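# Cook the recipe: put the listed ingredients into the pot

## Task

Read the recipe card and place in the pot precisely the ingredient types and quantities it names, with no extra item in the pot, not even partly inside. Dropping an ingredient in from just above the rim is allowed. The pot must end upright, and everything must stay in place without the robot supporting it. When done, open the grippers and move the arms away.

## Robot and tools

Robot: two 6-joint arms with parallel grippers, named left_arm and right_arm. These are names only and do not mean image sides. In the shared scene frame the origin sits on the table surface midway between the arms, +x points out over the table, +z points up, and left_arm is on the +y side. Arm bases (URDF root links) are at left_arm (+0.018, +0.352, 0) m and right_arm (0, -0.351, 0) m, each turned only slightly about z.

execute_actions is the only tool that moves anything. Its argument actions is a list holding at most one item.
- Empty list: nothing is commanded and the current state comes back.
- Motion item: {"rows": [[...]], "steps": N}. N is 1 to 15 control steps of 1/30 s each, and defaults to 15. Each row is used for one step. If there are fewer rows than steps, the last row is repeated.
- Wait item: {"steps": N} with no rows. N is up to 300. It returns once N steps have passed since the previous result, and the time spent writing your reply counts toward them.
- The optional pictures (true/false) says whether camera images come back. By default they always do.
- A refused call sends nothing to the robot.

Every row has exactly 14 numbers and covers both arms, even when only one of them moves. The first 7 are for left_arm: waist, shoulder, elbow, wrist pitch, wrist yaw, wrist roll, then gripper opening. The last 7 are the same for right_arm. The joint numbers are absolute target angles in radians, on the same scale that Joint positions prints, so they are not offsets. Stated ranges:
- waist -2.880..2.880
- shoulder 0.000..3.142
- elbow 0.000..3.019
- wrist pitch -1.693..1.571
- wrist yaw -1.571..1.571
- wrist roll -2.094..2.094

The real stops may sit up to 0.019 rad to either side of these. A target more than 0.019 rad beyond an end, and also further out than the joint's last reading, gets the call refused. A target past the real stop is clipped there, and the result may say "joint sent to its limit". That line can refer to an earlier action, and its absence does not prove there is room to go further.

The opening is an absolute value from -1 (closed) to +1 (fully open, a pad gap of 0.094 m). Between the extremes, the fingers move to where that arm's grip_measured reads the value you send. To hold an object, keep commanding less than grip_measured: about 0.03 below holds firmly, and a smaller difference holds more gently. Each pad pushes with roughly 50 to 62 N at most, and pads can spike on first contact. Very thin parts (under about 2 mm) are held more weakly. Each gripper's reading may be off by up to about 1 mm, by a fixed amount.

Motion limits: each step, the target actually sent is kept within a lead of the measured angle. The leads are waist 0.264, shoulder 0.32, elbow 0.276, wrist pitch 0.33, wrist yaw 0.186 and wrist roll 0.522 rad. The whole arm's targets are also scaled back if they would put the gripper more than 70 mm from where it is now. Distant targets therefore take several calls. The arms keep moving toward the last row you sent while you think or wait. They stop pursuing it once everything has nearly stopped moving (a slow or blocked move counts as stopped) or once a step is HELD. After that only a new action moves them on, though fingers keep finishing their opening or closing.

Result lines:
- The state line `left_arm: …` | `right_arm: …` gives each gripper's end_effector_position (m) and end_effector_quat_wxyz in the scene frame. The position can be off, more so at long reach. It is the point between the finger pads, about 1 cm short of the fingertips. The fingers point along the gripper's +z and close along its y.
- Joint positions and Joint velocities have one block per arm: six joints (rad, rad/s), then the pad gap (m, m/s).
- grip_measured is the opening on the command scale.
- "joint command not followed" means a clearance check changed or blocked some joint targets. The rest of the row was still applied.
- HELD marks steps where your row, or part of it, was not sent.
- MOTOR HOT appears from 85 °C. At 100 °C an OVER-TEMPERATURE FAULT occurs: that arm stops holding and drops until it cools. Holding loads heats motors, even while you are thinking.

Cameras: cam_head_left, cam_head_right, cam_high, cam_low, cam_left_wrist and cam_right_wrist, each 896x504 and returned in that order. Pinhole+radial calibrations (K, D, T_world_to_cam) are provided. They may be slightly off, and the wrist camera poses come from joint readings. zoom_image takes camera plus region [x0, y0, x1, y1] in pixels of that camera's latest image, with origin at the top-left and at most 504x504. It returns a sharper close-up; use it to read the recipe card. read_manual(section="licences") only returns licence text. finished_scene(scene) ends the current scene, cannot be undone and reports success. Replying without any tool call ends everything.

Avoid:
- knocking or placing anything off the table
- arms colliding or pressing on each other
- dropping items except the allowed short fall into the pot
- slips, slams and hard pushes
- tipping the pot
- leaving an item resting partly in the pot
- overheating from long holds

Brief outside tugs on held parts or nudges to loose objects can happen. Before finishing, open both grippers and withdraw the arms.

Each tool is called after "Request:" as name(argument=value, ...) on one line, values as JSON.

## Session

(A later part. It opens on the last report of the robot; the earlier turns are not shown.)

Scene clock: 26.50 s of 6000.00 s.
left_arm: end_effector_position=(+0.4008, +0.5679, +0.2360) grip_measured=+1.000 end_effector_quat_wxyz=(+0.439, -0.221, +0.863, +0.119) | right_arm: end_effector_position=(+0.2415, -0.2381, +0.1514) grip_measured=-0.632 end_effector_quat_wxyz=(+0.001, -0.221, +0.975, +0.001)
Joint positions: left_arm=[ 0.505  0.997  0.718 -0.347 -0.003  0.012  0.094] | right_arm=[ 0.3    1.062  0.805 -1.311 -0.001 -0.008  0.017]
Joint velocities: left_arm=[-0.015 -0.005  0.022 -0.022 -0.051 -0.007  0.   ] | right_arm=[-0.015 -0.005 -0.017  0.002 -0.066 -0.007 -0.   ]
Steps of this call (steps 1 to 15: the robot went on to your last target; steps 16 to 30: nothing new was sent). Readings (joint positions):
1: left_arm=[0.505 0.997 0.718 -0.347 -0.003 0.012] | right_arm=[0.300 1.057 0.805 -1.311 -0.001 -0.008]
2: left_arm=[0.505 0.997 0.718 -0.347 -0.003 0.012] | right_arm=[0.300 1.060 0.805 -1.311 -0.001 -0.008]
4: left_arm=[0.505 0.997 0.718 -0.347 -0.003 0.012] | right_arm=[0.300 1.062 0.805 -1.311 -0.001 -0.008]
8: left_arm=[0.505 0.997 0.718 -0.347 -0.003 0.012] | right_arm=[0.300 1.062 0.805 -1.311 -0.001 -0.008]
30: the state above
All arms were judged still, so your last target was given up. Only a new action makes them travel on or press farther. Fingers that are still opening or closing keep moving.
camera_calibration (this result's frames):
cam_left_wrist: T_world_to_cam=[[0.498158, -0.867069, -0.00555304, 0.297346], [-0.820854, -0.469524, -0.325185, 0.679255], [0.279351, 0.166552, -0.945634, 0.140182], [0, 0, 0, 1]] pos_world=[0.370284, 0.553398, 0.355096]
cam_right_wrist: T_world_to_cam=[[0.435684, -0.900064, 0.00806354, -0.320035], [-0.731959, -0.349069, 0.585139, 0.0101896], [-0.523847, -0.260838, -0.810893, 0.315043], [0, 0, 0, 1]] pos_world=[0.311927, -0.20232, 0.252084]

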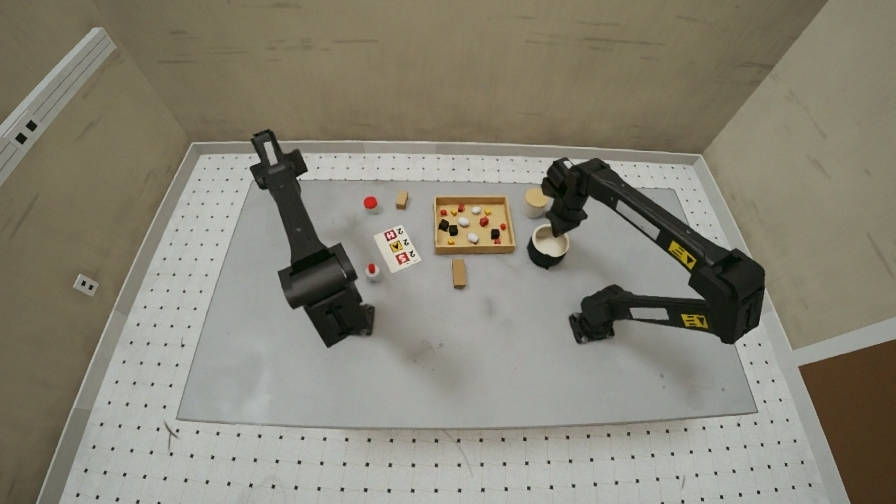

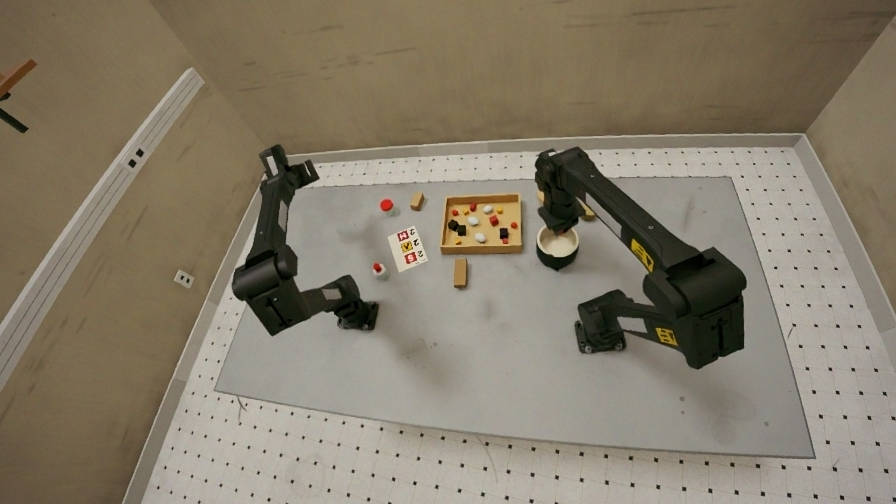

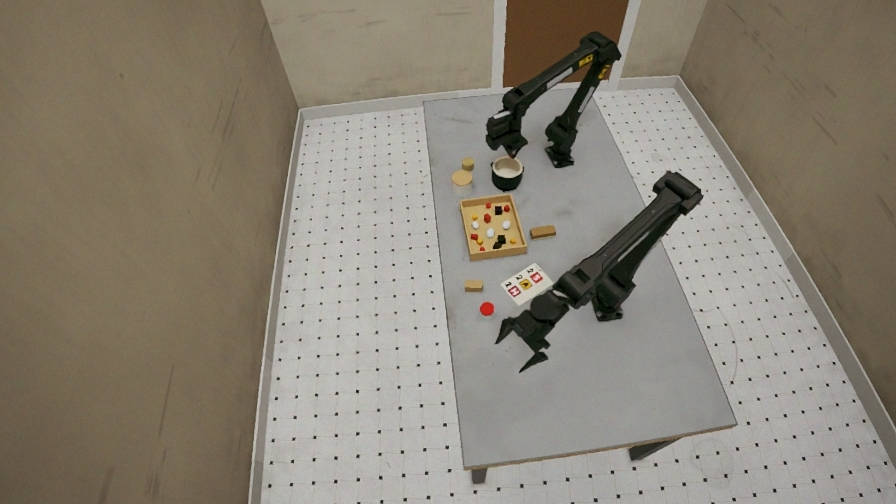

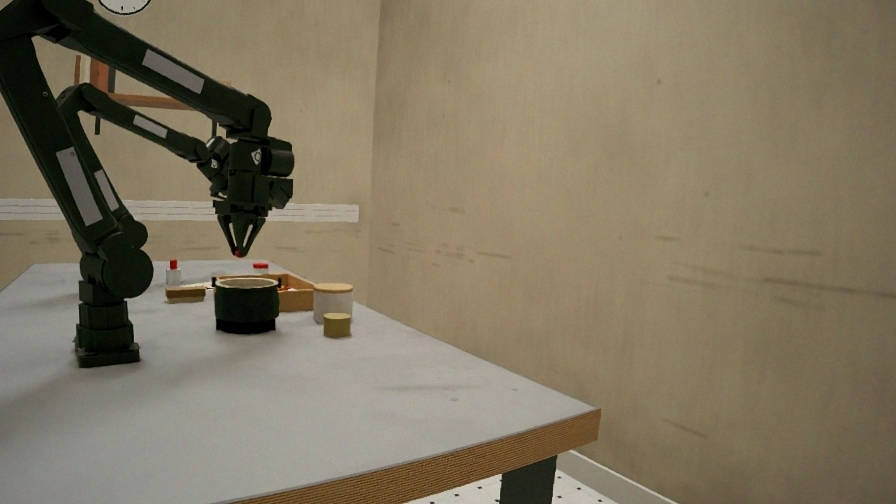

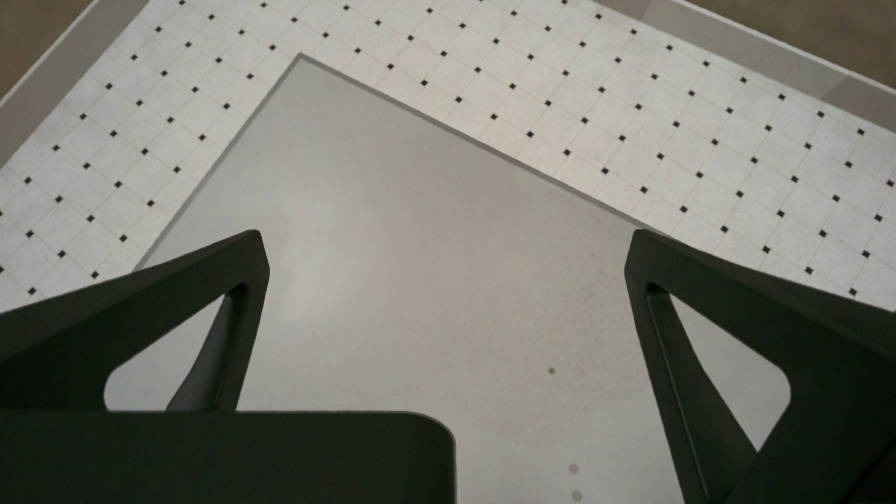

